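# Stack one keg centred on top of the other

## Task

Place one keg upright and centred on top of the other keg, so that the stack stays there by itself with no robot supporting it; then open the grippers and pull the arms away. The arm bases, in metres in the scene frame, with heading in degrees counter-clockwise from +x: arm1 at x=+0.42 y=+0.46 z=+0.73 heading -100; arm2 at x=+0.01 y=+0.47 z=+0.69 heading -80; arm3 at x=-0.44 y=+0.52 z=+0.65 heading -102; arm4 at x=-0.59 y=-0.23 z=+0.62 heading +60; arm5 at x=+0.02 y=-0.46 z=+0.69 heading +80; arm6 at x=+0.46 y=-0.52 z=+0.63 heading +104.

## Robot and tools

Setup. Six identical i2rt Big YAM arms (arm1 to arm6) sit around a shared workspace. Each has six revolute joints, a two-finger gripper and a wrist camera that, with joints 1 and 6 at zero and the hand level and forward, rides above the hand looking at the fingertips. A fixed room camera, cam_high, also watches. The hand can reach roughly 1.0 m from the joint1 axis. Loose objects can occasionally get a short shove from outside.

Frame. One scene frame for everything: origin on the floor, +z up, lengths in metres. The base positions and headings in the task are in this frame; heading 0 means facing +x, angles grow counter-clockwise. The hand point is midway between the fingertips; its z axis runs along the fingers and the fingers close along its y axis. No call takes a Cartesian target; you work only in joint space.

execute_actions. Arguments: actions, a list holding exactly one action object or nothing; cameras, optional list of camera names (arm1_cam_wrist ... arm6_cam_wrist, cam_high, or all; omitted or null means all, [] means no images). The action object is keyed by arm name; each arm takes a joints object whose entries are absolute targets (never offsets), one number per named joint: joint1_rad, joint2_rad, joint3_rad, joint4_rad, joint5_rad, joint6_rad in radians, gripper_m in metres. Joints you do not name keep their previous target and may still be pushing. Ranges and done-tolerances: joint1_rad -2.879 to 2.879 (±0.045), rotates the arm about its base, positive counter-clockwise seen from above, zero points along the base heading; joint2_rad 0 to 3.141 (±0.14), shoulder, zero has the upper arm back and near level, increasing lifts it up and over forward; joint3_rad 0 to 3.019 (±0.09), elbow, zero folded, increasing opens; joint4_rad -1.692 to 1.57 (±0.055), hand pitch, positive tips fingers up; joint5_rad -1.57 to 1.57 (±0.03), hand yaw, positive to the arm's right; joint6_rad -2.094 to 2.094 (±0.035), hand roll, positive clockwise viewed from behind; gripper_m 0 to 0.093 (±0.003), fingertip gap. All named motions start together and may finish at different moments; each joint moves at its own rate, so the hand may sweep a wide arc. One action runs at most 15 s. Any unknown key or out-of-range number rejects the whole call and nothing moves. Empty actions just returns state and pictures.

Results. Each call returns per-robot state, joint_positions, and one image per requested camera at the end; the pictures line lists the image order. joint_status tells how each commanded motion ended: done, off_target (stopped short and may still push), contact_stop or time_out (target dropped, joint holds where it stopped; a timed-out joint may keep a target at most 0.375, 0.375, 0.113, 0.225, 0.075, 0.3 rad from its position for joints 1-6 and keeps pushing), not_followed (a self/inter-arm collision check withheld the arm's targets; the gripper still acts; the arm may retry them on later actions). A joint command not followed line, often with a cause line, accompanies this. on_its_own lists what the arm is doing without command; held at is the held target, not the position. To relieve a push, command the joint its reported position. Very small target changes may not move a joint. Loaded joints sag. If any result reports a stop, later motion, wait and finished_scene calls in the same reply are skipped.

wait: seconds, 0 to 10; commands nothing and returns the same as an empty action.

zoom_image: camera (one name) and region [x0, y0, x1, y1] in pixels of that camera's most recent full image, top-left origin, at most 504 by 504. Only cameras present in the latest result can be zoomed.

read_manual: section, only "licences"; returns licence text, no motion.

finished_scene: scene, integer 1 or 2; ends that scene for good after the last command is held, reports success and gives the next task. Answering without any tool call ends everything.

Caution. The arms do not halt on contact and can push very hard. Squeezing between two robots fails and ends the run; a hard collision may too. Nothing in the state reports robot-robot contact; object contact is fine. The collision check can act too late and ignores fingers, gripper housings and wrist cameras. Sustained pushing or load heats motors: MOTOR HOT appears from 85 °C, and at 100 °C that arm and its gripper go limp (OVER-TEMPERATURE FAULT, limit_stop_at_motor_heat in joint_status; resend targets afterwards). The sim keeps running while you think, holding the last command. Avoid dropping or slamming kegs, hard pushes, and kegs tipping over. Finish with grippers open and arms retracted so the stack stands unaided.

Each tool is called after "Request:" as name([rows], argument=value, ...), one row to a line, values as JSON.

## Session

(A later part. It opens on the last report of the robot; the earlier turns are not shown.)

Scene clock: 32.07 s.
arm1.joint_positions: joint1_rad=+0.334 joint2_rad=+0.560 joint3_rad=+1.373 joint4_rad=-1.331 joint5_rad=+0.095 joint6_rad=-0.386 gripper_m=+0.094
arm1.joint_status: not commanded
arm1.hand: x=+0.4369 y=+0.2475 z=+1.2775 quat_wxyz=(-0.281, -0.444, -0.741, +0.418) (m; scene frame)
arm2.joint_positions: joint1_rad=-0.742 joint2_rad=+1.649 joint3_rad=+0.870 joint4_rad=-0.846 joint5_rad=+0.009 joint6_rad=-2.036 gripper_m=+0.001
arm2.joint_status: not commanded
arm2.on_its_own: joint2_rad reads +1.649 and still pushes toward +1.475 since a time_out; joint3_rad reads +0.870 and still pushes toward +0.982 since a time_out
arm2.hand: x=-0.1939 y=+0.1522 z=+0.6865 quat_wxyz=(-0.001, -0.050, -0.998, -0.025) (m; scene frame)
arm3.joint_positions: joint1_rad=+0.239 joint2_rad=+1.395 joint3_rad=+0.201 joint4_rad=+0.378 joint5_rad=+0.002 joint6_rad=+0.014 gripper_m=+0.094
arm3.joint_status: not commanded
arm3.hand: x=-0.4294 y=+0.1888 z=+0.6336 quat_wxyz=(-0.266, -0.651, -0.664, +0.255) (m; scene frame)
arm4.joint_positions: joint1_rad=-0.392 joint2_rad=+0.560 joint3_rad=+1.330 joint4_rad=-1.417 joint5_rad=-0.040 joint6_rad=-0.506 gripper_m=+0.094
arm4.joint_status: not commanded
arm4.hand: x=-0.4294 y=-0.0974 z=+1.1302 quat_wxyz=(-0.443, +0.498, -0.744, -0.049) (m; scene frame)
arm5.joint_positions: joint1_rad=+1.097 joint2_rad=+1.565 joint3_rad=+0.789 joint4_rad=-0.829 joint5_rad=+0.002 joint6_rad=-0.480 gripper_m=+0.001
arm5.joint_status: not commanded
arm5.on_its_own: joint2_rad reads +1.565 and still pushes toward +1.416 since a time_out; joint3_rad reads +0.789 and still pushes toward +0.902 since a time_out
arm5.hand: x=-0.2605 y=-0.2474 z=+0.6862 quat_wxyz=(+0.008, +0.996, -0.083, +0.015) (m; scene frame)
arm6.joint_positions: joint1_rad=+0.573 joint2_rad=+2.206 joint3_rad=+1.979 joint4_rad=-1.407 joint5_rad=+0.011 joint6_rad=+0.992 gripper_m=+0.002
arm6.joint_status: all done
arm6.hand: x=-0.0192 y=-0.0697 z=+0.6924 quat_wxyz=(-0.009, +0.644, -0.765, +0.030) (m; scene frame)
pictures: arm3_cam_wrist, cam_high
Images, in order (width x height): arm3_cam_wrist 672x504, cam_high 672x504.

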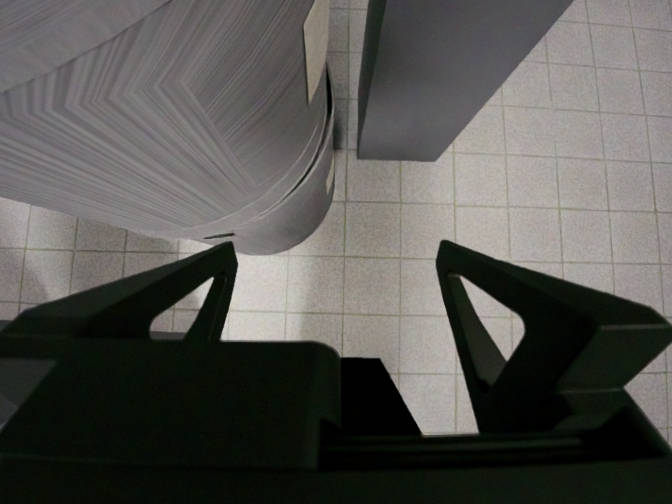

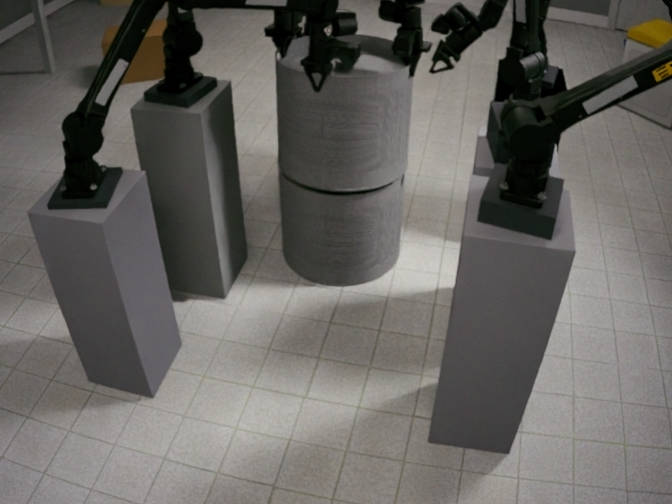

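Request:
execute_actions([
  {"arm6":{"joints":{"joint2_rad":2.24}}},
], cameras=["cam_high","arm3_cam_wrist"])

Request:
wait(seconds=1)

Request:
zoom_image(camera="arm3_cam_wrist", region=[200, 40, 400, 260])

Scene clock: 32.70 s.
arm1.joint_positions: joint1_rad=+0.334 joint2_rad=+0.560 joint3_rad=+1.373 joint4_rad=-1.331 joint5_rad=+0.095 joint6_rad=-0.386 gripper_m=+0.094
arm1.joint_status: not commanded
arm1.hand: x=+0.4369 y=+0.2475 z=+1.2775 quat_wxyz=(-0.281, -0.444, -0.741, +0.418) (m; scene frame)
arm2.joint_positions: joint1_rad=-0.742 joint2_rad=+1.650 joint3_rad=+0.870 joint4_rad=-0.844 joint5_rad=+0.013 joint6_rad=-2.037 gripper_m=+0.001
arm2.joint_status: not commanded
arm2.on_its_own: joint2_rad reads +1.650 and still pushes toward +1.475 since a time_out; joint3_rad reads +0.870 and still pushes toward +0.982 since a time_out
arm2.hand: x=-0.1947 y=+0.1524 z=+0.6861 quat_wxyz=(+0.000, -0.049, -0.998, -0.026) (m; scene frame)
arm3.joint_positions: joint1_rad=+0.239 joint2_rad=+1.395 joint3_rad=+0.201 joint4_rad=+0.378 joint5_rad=+0.002 joint6_rad=+0.014 gripper_m=+0.094
arm3.joint_status: not commanded
arm3.hand: x=-0.4294 y=+0.1888 z=+0.6336 quat_wxyz=(-0.266, -0.651, -0.664, +0.255) (m; scene frame)
arm4.joint_positions: joint1_rad=-0.392 joint2_rad=+0.560 joint3_rad=+1.330 joint4_rad=-1.417 joint5_rad=-0.040 joint6_rad=-0.506 gripper_m=+0.094
arm4.joint_status: not commanded
arm4.hand: x=-0.4294 y=-0.0974 z=+1.1302 quat_wxyz=(-0.443, +0.498, -0.744, -0.049) (m; scene frame)
arm5.joint_positions: joint1_rad=+1.097 joint2_rad=+1.565 joint3_rad=+0.789 joint4_rad=-0.827 joint5_rad=+0.001 joint6_rad=-0.480 gripper_m=+0.001
arm5.joint_status: not commanded
arm5.on_its_own: joint2_rad reads +1.565 and still pushes toward +1.416 since a time_out; joint3_rad reads +0.789 and still pushes toward +0.902 since a time_out
arm5.hand: x=-0.2610 y=-0.2471 z=+0.6862 quat_wxyz=(+0.008, +0.996, -0.083, +0.014) (m; scene frame)
arm6.joint_positions: joint1_rad=+0.573 joint2_rad=+2.210 joint3_rad=+1.982 joint4_rad=-1.407 joint5_rad=+0.010 joint6_rad=+0.990 gripper_m=+0.002
arm6.joint_status: all done
arm6.hand: x=-0.0198 y=-0.0693 z=+0.6909 quat_wxyz=(-0.009, +0.644, -0.764, +0.031) (m; scene frame)
pictures: arm3_cam_wrist, cam_high
Images, in order (width x height): arm3_cam_wrist 672x504, cam_high 672x504.

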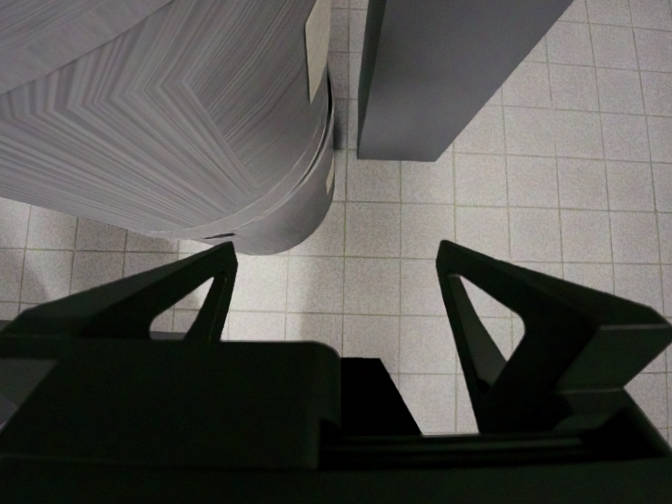

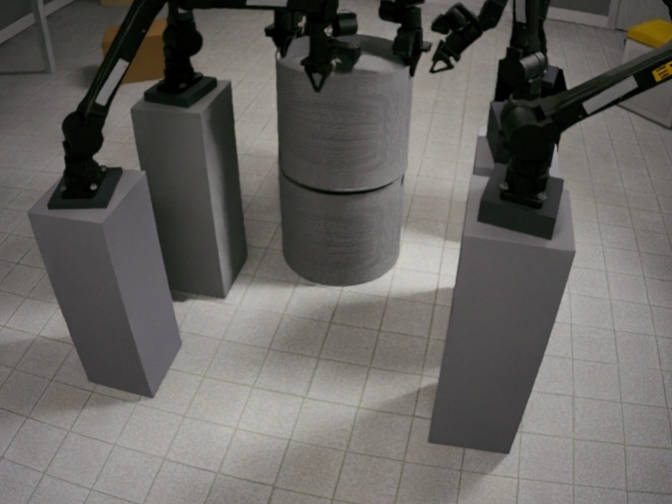

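Scene clock: 33.70 s.
arm1.joint_positions: joint1_rad=+0.334 joint2_rad=+0.560 joint3_rad=+1.373 joint4_rad=-1.331 joint5_rad=+0.095 joint6_rad=-0.386 gripper_m=+0.094
arm1.joint_status: not commanded
arm1.hand: x=+0.4369 y=+0.2475 z=+1.2775 quat_wxyz=(-0.281, -0.444, -0.741, +0.418) (m; scene frame)
arm2.joint_positions: joint1_rad=-0.742 joint2_rad=+1.650 joint3_rad=+0.870 joint4_rad=-0.844 joint5_rad=+0.013 joint6_rad=-2.037 gripper_m=+0.001
arm2.joint_status: not commanded
arm2.on_its_own: joint2_rad reads +1.650 and still pushes toward +1.475 since a time_out; joint3_rad reads +0.870 and still pushes toward +0.982 since a time_out
arm2.hand: x=-0.1947 y=+0.1524 z=+0.6861 quat_wxyz=(+0.000, -0.049, -0.998, -0.026) (m; scene frame)
arm3.joint_positions: joint1_rad=+0.239 joint2_rad=+1.395 joint3_rad=+0.201 joint4_rad=+0.378 joint5_rad=+0.002 joint6_rad=+0.014 gripper_m=+0.094
arm3.joint_status: not commanded
arm3.hand: x=-0.4294 y=+0.1888 z=+0.6336 quat_wxyz=(-0.266, -0.651, -0.664, +0.255) (m; scene frame)
arm4.joint_positions: joint1_rad=-0.392 joint2_rad=+0.560 joint3_rad=+1.330 joint4_rad=-1.417 joint5_rad=-0.040 joint6_rad=-0.506 gripper_m=+0.094
arm4.joint_status: not commanded
arm4.hand: x=-0.4294 y=-0.0974 z=+1.1302 quat_wxyz=(-0.443, +0.498, -0.744, -0.049) (m; scene frame)
arm5.joint_positions: joint1_rad=+1.097 joint2_rad=+1.565 joint3_rad=+0.789 joint4_rad=-0.827 joint5_rad=+0.001 joint6_rad=-0.480 gripper_m=+0.001
arm5.joint_status: not commanded
arm5.on_its_own: joint2_rad reads +1.565 and still pushes toward +1.416 since a time_out; joint3_rad reads +0.789 and still pushes toward +0.902 since a time_out
arm5.hand: x=-0.2610 y=-0.2471 z=+0.6862 quat_wxyz=(+0.008, +0.996, -0.083, +0.014) (m; scene frame)
arm6.joint_positions: joint1_rad=+0.573 joint2_rad=+2.210 joint3_rad=+1.982 joint4_rad=-1.407 joint5_rad=+0.010 joint6_rad=+0.990 gripper_m=+0.002
arm6.joint_status: all done
arm6.hand: x=-0.0198 y=-0.0693 z=+0.6909 quat_wxyz=(-0.009, +0.644, -0.764, +0.031) (m; scene frame)
wait: 1.00 s; at rest by 0.27 s
pictures: arm1_cam_wrist, arm2_cam_wrist, arm3_cam_wrist, arm4_cam_wrist, arm5_cam_wrist, arm6_cam_wrist, cam_high
Images, in order (width x height): arm1_cam_wrist 672x504, arm2_cam_wrist 672x504, arm3_cam_wrist 672x504, arm4_cam_wrist 672x504, arm5_cam_wrist 672x504, arm6_cam_wrist 672x504, cam_high 672x504.

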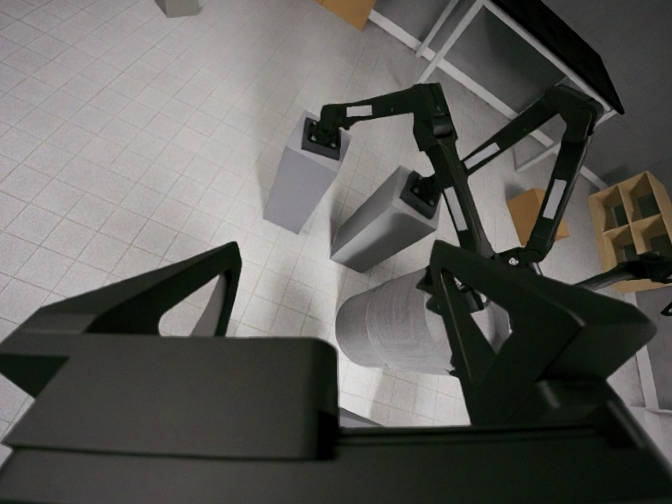

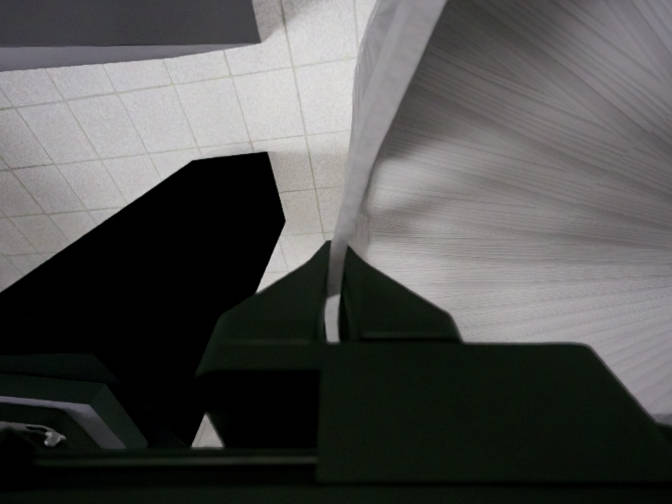

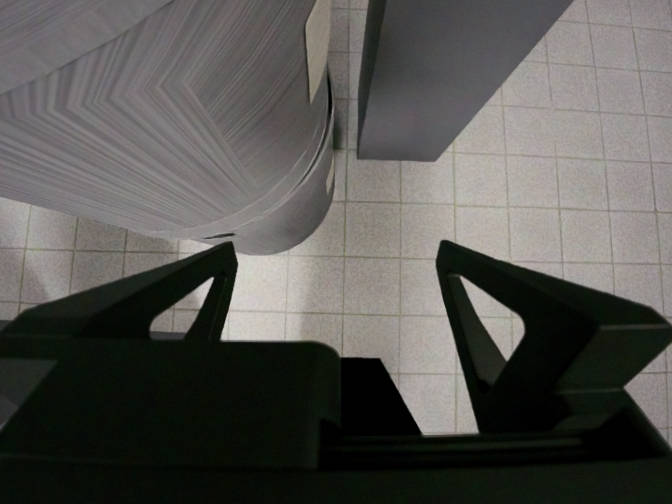

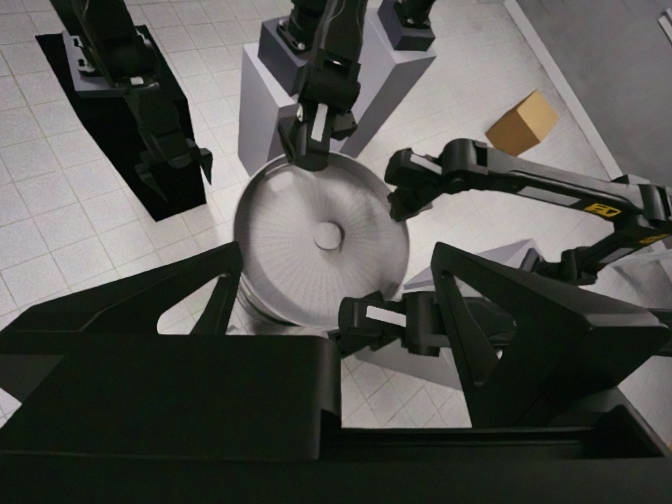

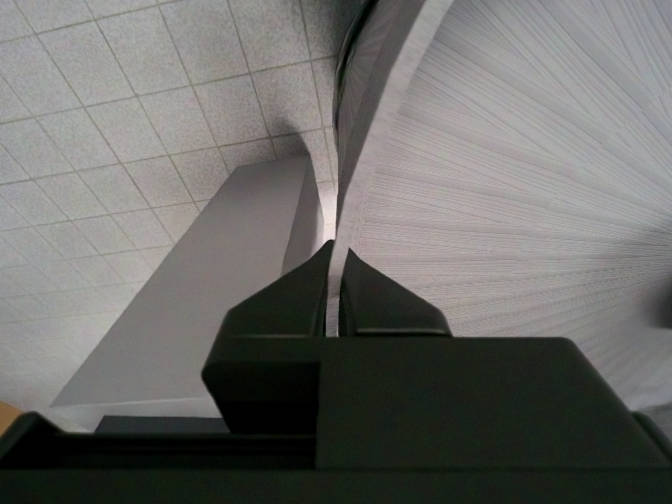

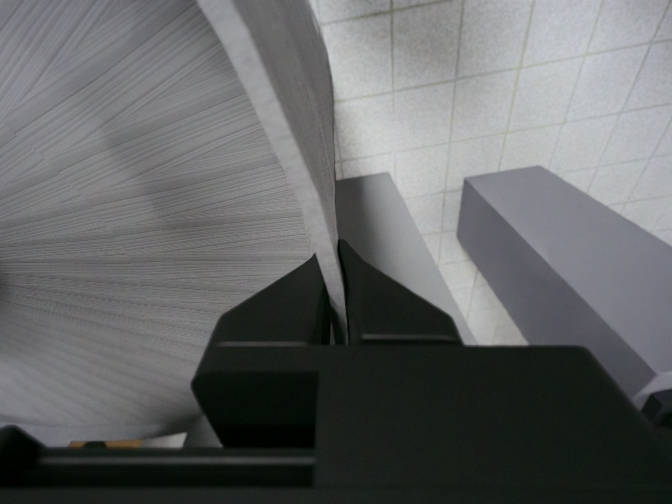

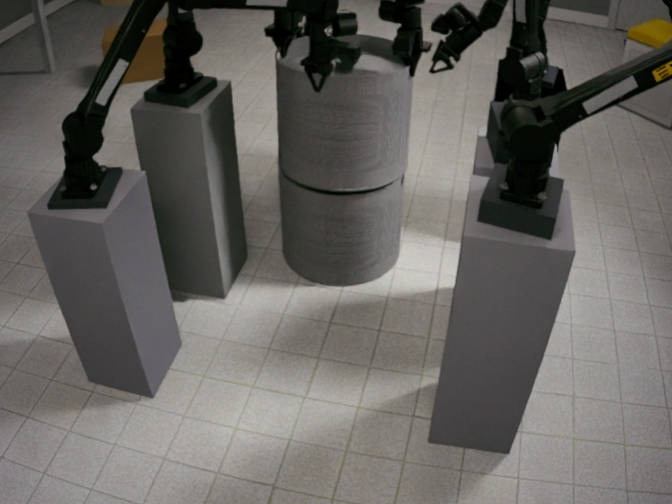

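Region (200, 40, 400, 260) of arm3_cam_wrist's 672x504 image, scaled by 2.291, with more detail than that image has; it fills the left 458 columns of this view, and the rest is white.

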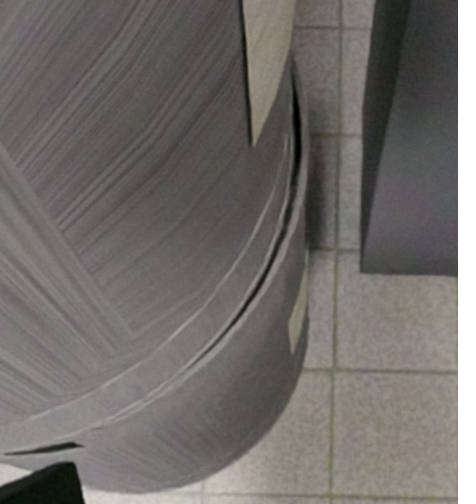

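Request:
execute_actions([
  {"arm6":{"joints":{"joint2_rad":2.31}}},
], cameras=["cam_high","arm3_cam_wrist","arm5_cam_wrist"])

Request:
zoom_image(camera="arm3_cam_wrist", region=[200, 40, 400, 260])

Scene clock: 34.70 s.
arm1.joint_positions: joint1_rad=+0.334 joint2_rad=+0.560 joint3_rad=+1.373 joint4_rad=-1.331 joint5_rad=+0.095 joint6_rad=-0.386 gripper_m=+0.094
arm1.joint_status: not commanded
arm1.hand: x=+0.4369 y=+0.2475 z=+1.2775 quat_wxyz=(-0.281, -0.444, -0.741, +0.418) (m; scene frame)
arm2.joint_positions: joint1_rad=-0.753 joint2_rad=+1.662 joint3_rad=+0.870 joint4_rad=-0.833 joint5_rad=+0.027 joint6_rad=-2.054 gripper_m=+0.001
arm2.joint_status: not commanded
arm2.on_its_own: joint2_rad reads +1.662 and still pushes toward +1.475 since a time_out; joint3_rad reads +0.870 and still pushes toward +0.982 since a time_out
arm2.hand: x=-0.2008 y=+0.1550 z=+0.6818 quat_wxyz=(+0.006, -0.046, -0.998, -0.030) (m; scene frame)
arm3.joint_positions: joint1_rad=+0.239 joint2_rad=+1.395 joint3_rad=+0.201 joint4_rad=+0.378 joint5_rad=+0.002 joint6_rad=+0.014 gripper_m=+0.094
arm3.joint_status: not commanded
arm3.hand: x=-0.4294 y=+0.1888 z=+0.6336 quat_wxyz=(-0.266, -0.651, -0.664, +0.255) (m; scene frame)
arm4.joint_positions: joint1_rad=-0.392 joint2_rad=+0.560 joint3_rad=+1.330 joint4_rad=-1.417 joint5_rad=-0.040 joint6_rad=-0.506 gripper_m=+0.094
arm4.joint_status: not commanded
arm4.hand: x=-0.4294 y=-0.0974 z=+1.1302 quat_wxyz=(-0.443, +0.498, -0.744, -0.049) (m; scene frame)
arm5.joint_positions: joint1_rad=+1.097 joint2_rad=+1.572 joint3_rad=+0.789 joint4_rad=-0.810 joint5_rad=+0.002 joint6_rad=-0.489 gripper_m=+0.001
arm5.joint_status: not commanded
arm5.on_its_own: joint2_rad reads +1.572 and still pushes toward +1.416 since a time_out; joint3_rad reads +0.789 and still pushes toward +0.902 since a time_out
arm5.hand: x=-0.2636 y=-0.2450 z=+0.6839 quat_wxyz=(+0.005, +0.997, -0.079, +0.009) (m; scene frame)
arm6.joint_positions: joint1_rad=+0.570 joint2_rad=+2.235 joint3_rad=+2.004 joint4_rad=-1.407 joint5_rad=+0.002 joint6_rad=+0.975 gripper_m=+0.002
arm6.joint_status: all done
arm6.hand: x=-0.0239 y=-0.0654 z=+0.6830 quat_wxyz=(-0.005, +0.649, -0.760, +0.032) (m; scene frame)
pictures: arm3_cam_wrist, arm5_cam_wrist, cam_high
Images, in order (width x height): arm3_cam_wrist 672x504, arm5_cam_wrist 672x504, cam_high 672x504.

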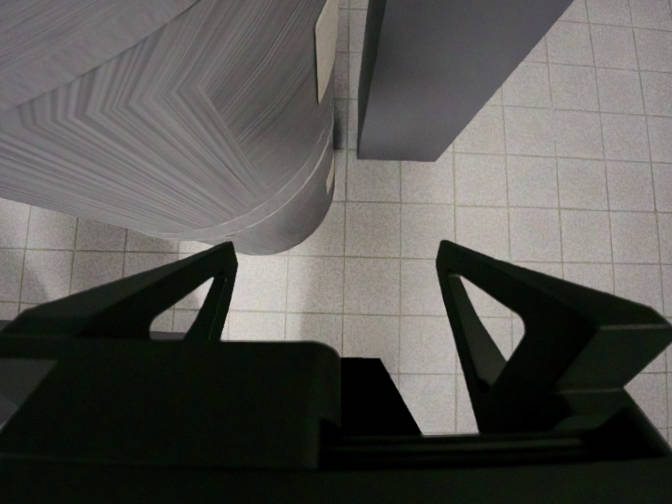

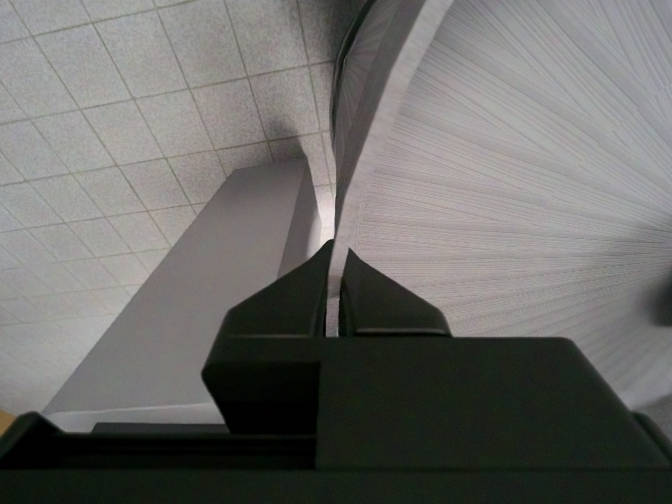

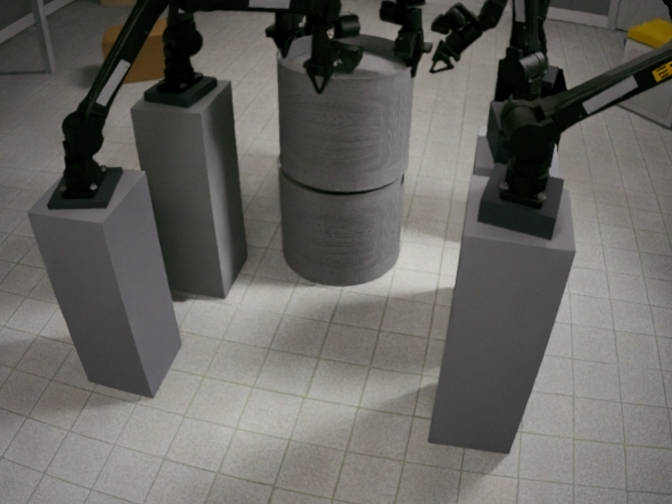

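Region (200, 40, 400, 260) of arm3_cam_wrist's 672x504 image, scaled by 2.291, with more detail than that image has; it fills the left 458 columns of this view, and the rest is white.

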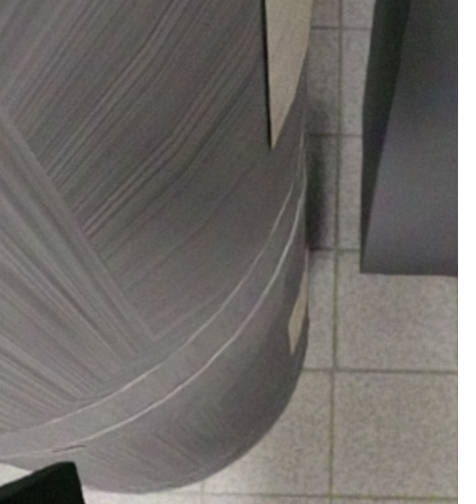

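Request:
zoom_image(camera="cam_high", region=[260, 140, 430, 230])

Request:
zoom_image(camera="arm5_cam_wrist", region=[280, 0, 440, 200])

Region (260, 140, 430, 230) of cam_high's 672x504 image, scaled by 2.965, with more detail than that image has; it fills the top 267 rows of this view, and the rest is white.

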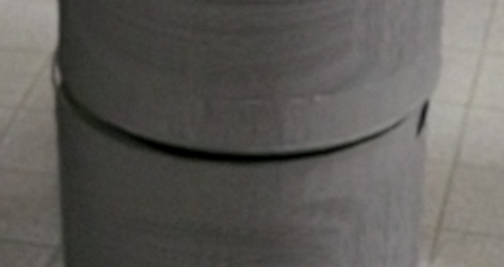

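Region (280, 0, 440, 200) of arm5_cam_wrist's 672x504 image, scaled by 2.520, with more detail than that image has; it fills the left 403 columns of this view, and the rest is white.

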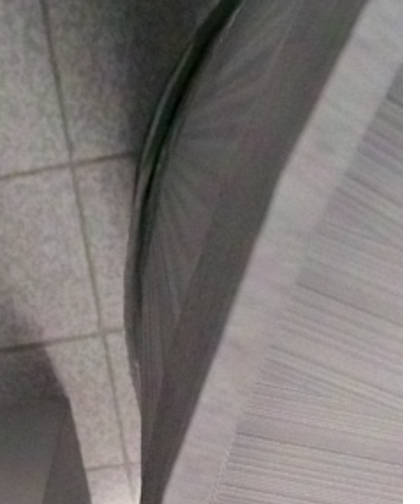

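Request:
execute_actions([
  {"arm6":{"joints":{"joint1_rad":0.585,"joint4_rad":-1.41}},"arm5":{"joints":{"joint1_rad":1.12,"joint4_rad":-0.88}},"arm2":{"joints":{"joint1_rad":-0.735,"joint4_rad":-0.84}}},
], cameras=["cam_high","arm3_cam_wrist","arm5_cam_wrist"])

Request:
zoom_image(camera="cam_high", region=[260, 140, 430, 230])

Request:
zoom_image(camera="arm3_cam_wrist", region=[200, 40, 400, 260])

Scene clock: 37.30 s.
arm1.joint_positions: joint1_rad=+0.334 joint2_rad=+0.560 joint3_rad=+1.373 joint4_rad=-1.331 joint5_rad=+0.095 joint6_rad=-0.386 gripper_m=+0.094
arm1.joint_status: not commanded
arm1.hand: x=+0.4369 y=+0.2475 z=+1.2775 quat_wxyz=(-0.281, -0.444, -0.741, +0.418) (m; scene frame)
arm2.joint_positions: joint1_rad=-0.753 joint2_rad=+1.666 joint3_rad=+0.867 joint4_rad=-0.813 joint5_rad=+0.020 joint6_rad=-2.057 gripper_m=+0.001
arm2.joint_status: all done
arm2.on_its_own: joint2_rad reads +1.666 and still pushes toward +1.475 since a time_out; joint3_rad reads +0.867 and still pushes toward +0.982 since a time_out
arm2.hand: x=-0.2013 y=+0.1519 z=+0.6792 quat_wxyz=(+0.006, -0.045, -0.999, -0.022) (m; scene frame)
arm3.joint_positions: joint1_rad=+0.239 joint2_rad=+1.395 joint3_rad=+0.201 joint4_rad=+0.378 joint5_rad=+0.002 joint6_rad=+0.014 gripper_m=+0.094
arm3.joint_status: not commanded
arm3.hand: x=-0.4294 y=+0.1888 z=+0.6336 quat_wxyz=(-0.266, -0.651, -0.664, +0.255) (m; scene frame)
arm4.joint_positions: joint1_rad=-0.392 joint2_rad=+0.560 joint3_rad=+1.330 joint4_rad=-1.417 joint5_rad=-0.040 joint6_rad=-0.506 gripper_m=+0.094
arm4.joint_status: not commanded
arm4.hand: x=-0.4294 y=-0.0974 z=+1.1302 quat_wxyz=(-0.443, +0.498, -0.744, -0.049) (m; scene frame)
arm5.joint_positions: joint1_rad=+1.102 joint2_rad=+1.572 joint3_rad=+0.789 joint4_rad=-0.817 joint5_rad=+0.002 joint6_rad=-0.489 gripper_m=+0.001
arm5.joint_status: joint4_rad time_out (moved -0.007 of -0.070); the others done
arm5.on_its_own: joint2_rad reads +1.572 and still pushes toward +1.416 since a time_out; joint3_rad reads +0.789 and still pushes toward +0.902 since a time_out; joint4_rad reads -0.817 and still pushes toward -0.880 since a time_out
arm5.hand: x=-0.2632 y=-0.2475 z=+0.6839 quat_wxyz=(+0.007, +0.997, -0.076, +0.012) (m; scene frame)
arm6.joint_positions: joint1_rad=+0.572 joint2_rad=+2.236 joint3_rad=+2.005 joint4_rad=-1.416 joint5_rad=+0.000 joint6_rad=+0.975 gripper_m=+0.002
arm6.joint_status: all done
arm6.hand: x=-0.0232 y=-0.0676 z=+0.6827 quat_wxyz=(-0.004, +0.649, -0.760, +0.037) (m; scene frame)
pictures: arm3_cam_wrist, arm5_cam_wrist, cam_high
Images, in order (width x height): arm3_cam_wrist 672x504, arm5_cam_wrist 672x504, cam_high 672x504.

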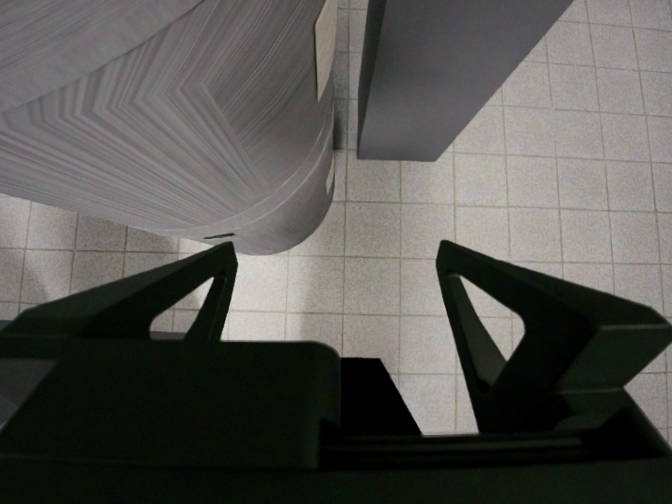

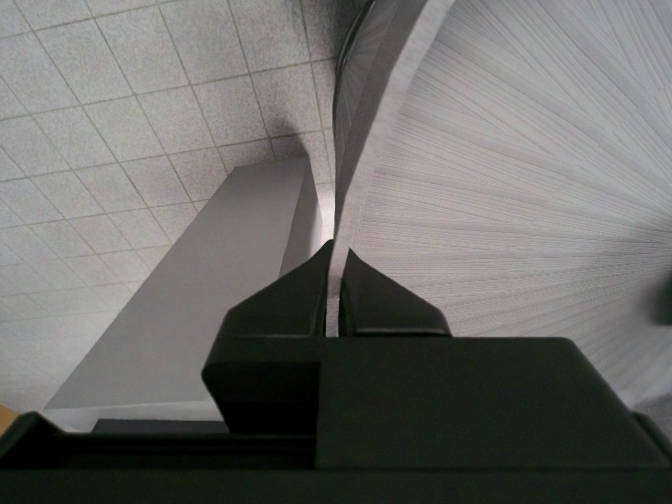

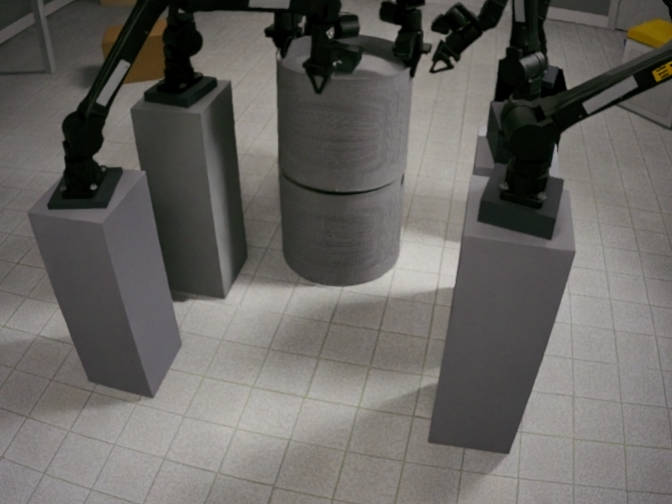

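Region (260, 140, 430, 230) of cam_high's 672x504 image, scaled by 2.965, with more detail than that image has; it fills the top 267 rows of this view, and the rest is white.

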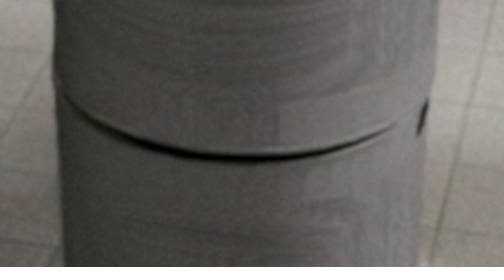

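Region (200, 40, 400, 260) of arm3_cam_wrist's 672x504 image, scaled by 2.291, with more detail than that image has; it fills the left 458 columns of this view, and the rest is white.

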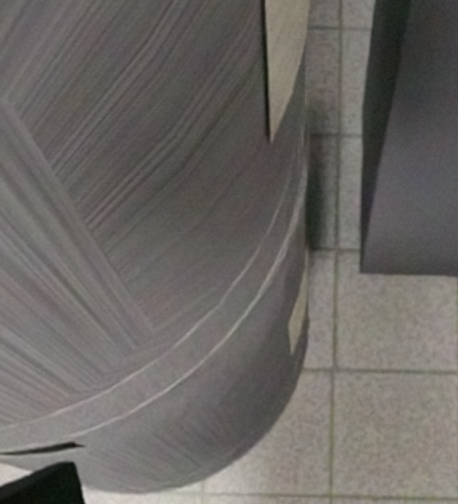

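Request:
execute_actions([
  {"arm6":{"joints":{"joint2_rad":2.33,"joint1_rad":0.59}},"arm5":{"joints":{"joint2_rad":1.47,"joint1_rad":1.135}},"arm2":{"joints":{"joint2_rad":1.53}}},
], cameras=["cam_high","arm3_cam_wrist","arm5_cam_wrist"])

Request:
zoom_image(camera="cam_high", region=[260, 140, 430, 230])

Request:
zoom_image(camera="arm3_cam_wrist", region=[200, 40, 400, 260])

Scene clock: 38.00 s.
arm1.joint_positions: joint1_rad=+0.334 joint2_rad=+0.560 joint3_rad=+1.373 joint4_rad=-1.331 joint5_rad=+0.095 joint6_rad=-0.386 gripper_m=+0.094
arm1.joint_status: not commanded
arm1.hand: x=+0.4369 y=+0.2475 z=+1.2775 quat_wxyz=(-0.281, -0.444, -0.741, +0.418) (m; scene frame)
arm2.joint_positions: joint1_rad=-0.752 joint2_rad=+1.670 joint3_rad=+0.867 joint4_rad=-0.813 joint5_rad=+0.019 joint6_rad=-2.057 gripper_m=+0.001
arm2.joint_status: all done
arm2.on_its_own: joint3_rad reads +0.867 and still pushes toward +0.982 since a time_out
arm2.hand: x=-0.2007 y=+0.1521 z=+0.6780 quat_wxyz=(+0.005, -0.044, -0.999, -0.024) (m; scene frame)
arm3.joint_positions: joint1_rad=+0.239 joint2_rad=+1.395 joint3_rad=+0.201 joint4_rad=+0.378 joint5_rad=+0.002 joint6_rad=+0.014 gripper_m=+0.094
arm3.joint_status: not commanded
arm3.hand: x=-0.4294 y=+0.1888 z=+0.6336 quat_wxyz=(-0.266, -0.651, -0.664, +0.255) (m; scene frame)
arm4.joint_positions: joint1_rad=-0.392 joint2_rad=+0.560 joint3_rad=+1.330 joint4_rad=-1.417 joint5_rad=-0.040 joint6_rad=-0.506 gripper_m=+0.094
arm4.joint_status: not commanded
arm4.hand: x=-0.4294 y=-0.0974 z=+1.1302 quat_wxyz=(-0.443, +0.498, -0.744, -0.049) (m; scene frame)
arm5.joint_positions: joint1_rad=+1.104 joint2_rad=+1.578 joint3_rad=+0.789 joint4_rad=-0.823 joint5_rad=+0.005 joint6_rad=-0.488 gripper_m=+0.001
arm5.joint_status: all done
arm5.on_its_own: joint3_rad reads +0.789 and still pushes toward +0.902 since a time_out; joint4_rad reads -0.823 and still pushes toward -0.880 since a time_out
arm5.hand: x=-0.2615 y=-0.2492 z=+0.6817 quat_wxyz=(+0.009, +0.997, -0.076, +0.019) (m; scene frame)
arm6.joint_positions: joint1_rad=+0.572 joint2_rad=+2.240 joint3_rad=+2.008 joint4_rad=-1.421 joint5_rad=+0.000 joint6_rad=+0.971 gripper_m=+0.002
arm6.joint_status: all done
arm6.hand: x=-0.0229 y=-0.0681 z=+0.6815 quat_wxyz=(-0.004, +0.651, -0.758, +0.040) (m; scene frame)
pictures: arm3_cam_wrist, arm5_cam_wrist, cam_high
Images, in order (width x height): arm3_cam_wrist 672x504, arm5_cam_wrist 672x504, cam_high 672x504.

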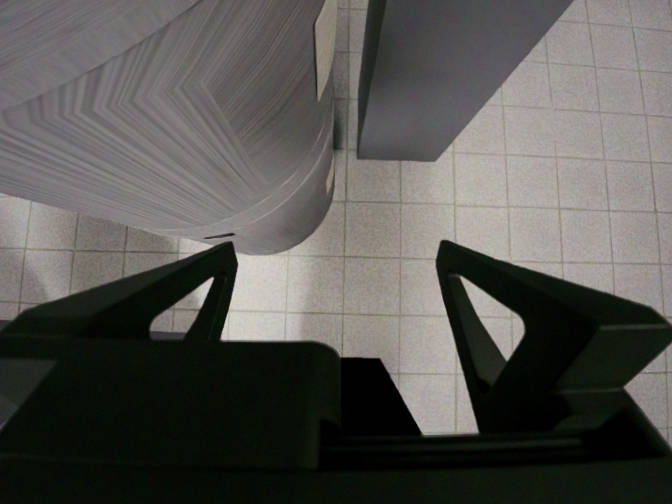

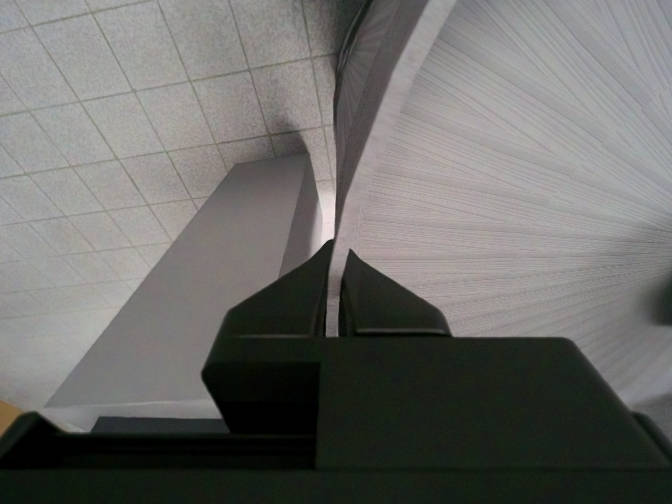

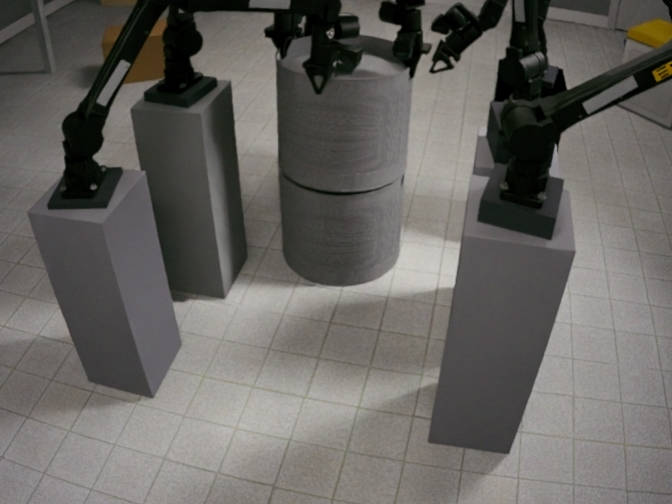

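Region (260, 140, 430, 230) of cam_high's 672x504 image, scaled by 2.965, with more detail than that image has; it fills the top 267 rows of this view, and the rest is white.

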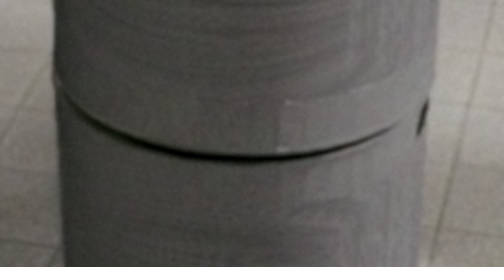

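Region (200, 40, 400, 260) of arm3_cam_wrist's 672x504 image, scaled by 2.291, with more detail than that image has; it fills the left 458 columns of this view, and the rest is white.

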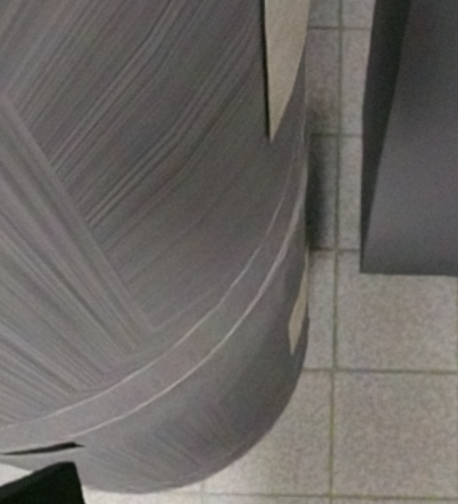

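One side seems in contact. Continue lowering.

Request:
execute_actions([
  {"arm6":{"joints":{"joint3_rad":2.0}},"arm5":{"joints":{"joint2_rad":1.55,"joint3_rad":0.84}},"arm2":{"joints":{"joint2_rad":1.6,"joint3_rad":0.93}}},
], cameras=["cam_high","arm3_cam_wrist","arm5_cam_wrist"])

Request:
zoom_image(camera="cam_high", region=[260, 140, 430, 230])

Request:
zoom_image(camera="arm3_cam_wrist", region=[200, 40, 400, 260])

Scene clock: 39.00 s.
arm1.joint_positions: joint1_rad=+0.334 joint2_rad=+0.560 joint3_rad=+1.373 joint4_rad=-1.331 joint5_rad=+0.095 joint6_rad=-0.386 gripper_m=+0.094
arm1.joint_status: not commanded
arm1.hand: x=+0.4369 y=+0.2475 z=+1.2775 quat_wxyz=(-0.281, -0.444, -0.741, +0.418) (m; scene frame)
arm2.joint_positions: joint1_rad=-0.740 joint2_rad=+1.680 joint3_rad=+0.867 joint4_rad=-0.817 joint5_rad=+0.018 joint6_rad=-2.049 gripper_m=+0.001
arm2.joint_status: all done
arm2.hand: x=-0.1952 y=+0.1518 z=+0.6742 quat_wxyz=(+0.001, -0.042, -0.999, -0.030) (m; scene frame)
arm3.joint_positions: joint1_rad=+0.239 joint2_rad=+1.395 joint3_rad=+0.201 joint4_rad=+0.378 joint5_rad=+0.002 joint6_rad=+0.014 gripper_m=+0.094
arm3.joint_status: not commanded
arm3.hand: x=-0.4294 y=+0.1888 z=+0.6336 quat_wxyz=(-0.266, -0.651, -0.664, +0.255) (m; scene frame)
arm4.joint_positions: joint1_rad=-0.392 joint2_rad=+0.560 joint3_rad=+1.330 joint4_rad=-1.417 joint5_rad=-0.040 joint6_rad=-0.506 gripper_m=+0.094
arm4.joint_status: not commanded
arm4.hand: x=-0.4294 y=-0.0974 z=+1.1302 quat_wxyz=(-0.443, +0.498, -0.744, -0.049) (m; scene frame)
arm5.joint_positions: joint1_rad=+1.104 joint2_rad=+1.598 joint3_rad=+0.789 joint4_rad=-0.844 joint5_rad=+0.018 joint6_rad=-0.488 gripper_m=+0.001
arm5.joint_status: all done
arm5.hand: x=-0.2537 y=-0.2521 z=+0.6756 quat_wxyz=(+0.014, +0.996, -0.075, +0.039) (m; scene frame)
arm6.joint_positions: joint1_rad=+0.569 joint2_rad=+2.244 joint3_rad=+1.997 joint4_rad=-1.424 joint5_rad=+0.004 joint6_rad=+0.965 gripper_m=+0.003
arm6.joint_status: all done
arm6.hand: x=-0.0179 y=-0.0695 z=+0.6753 quat_wxyz=(-0.007, +0.652, -0.756, +0.048) (m; scene frame)
pictures: arm3_cam_wrist, arm5_cam_wrist, cam_high
Images, in order (width x height): arm3_cam_wrist 672x504, arm5_cam_wrist 672x504, cam_high 672x504.

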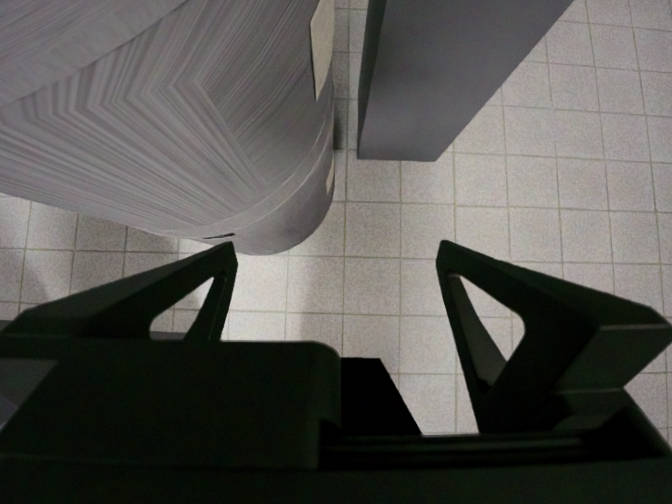

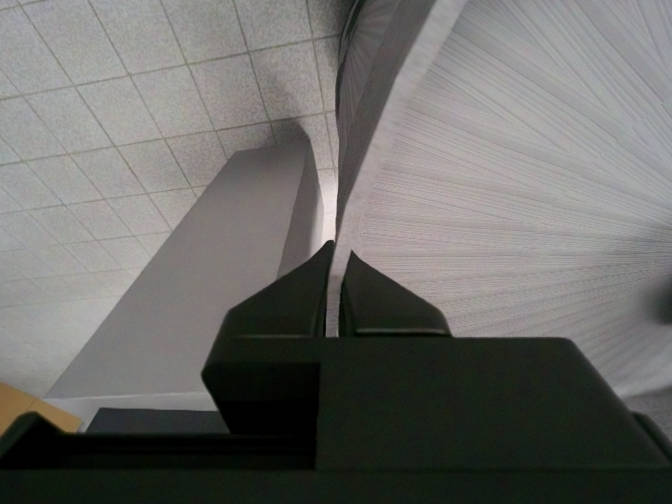

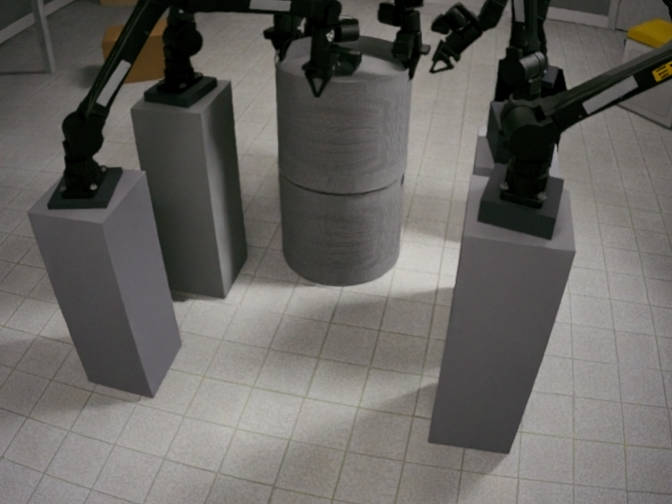

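Region (260, 140, 430, 230) of cam_high's 672x504 image, scaled by 2.965, with more detail than that image has; it fills the top 267 rows of this view, and the rest is white.

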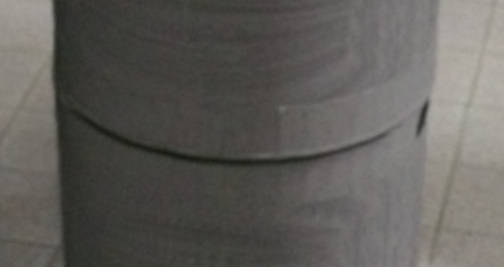

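Region (200, 40, 400, 260) of arm3_cam_wrist's 672x504 image, scaled by 2.291, with more detail than that image has; it fills the left 458 columns of this view, and the rest is white.

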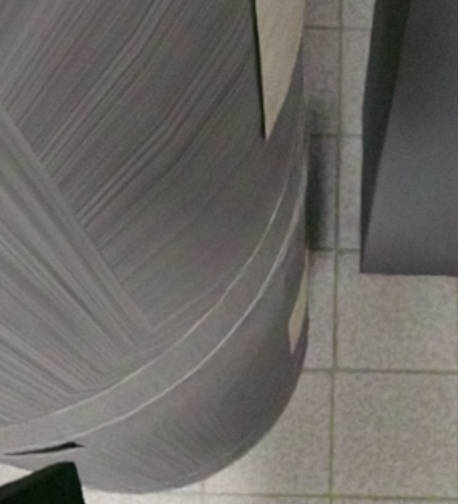

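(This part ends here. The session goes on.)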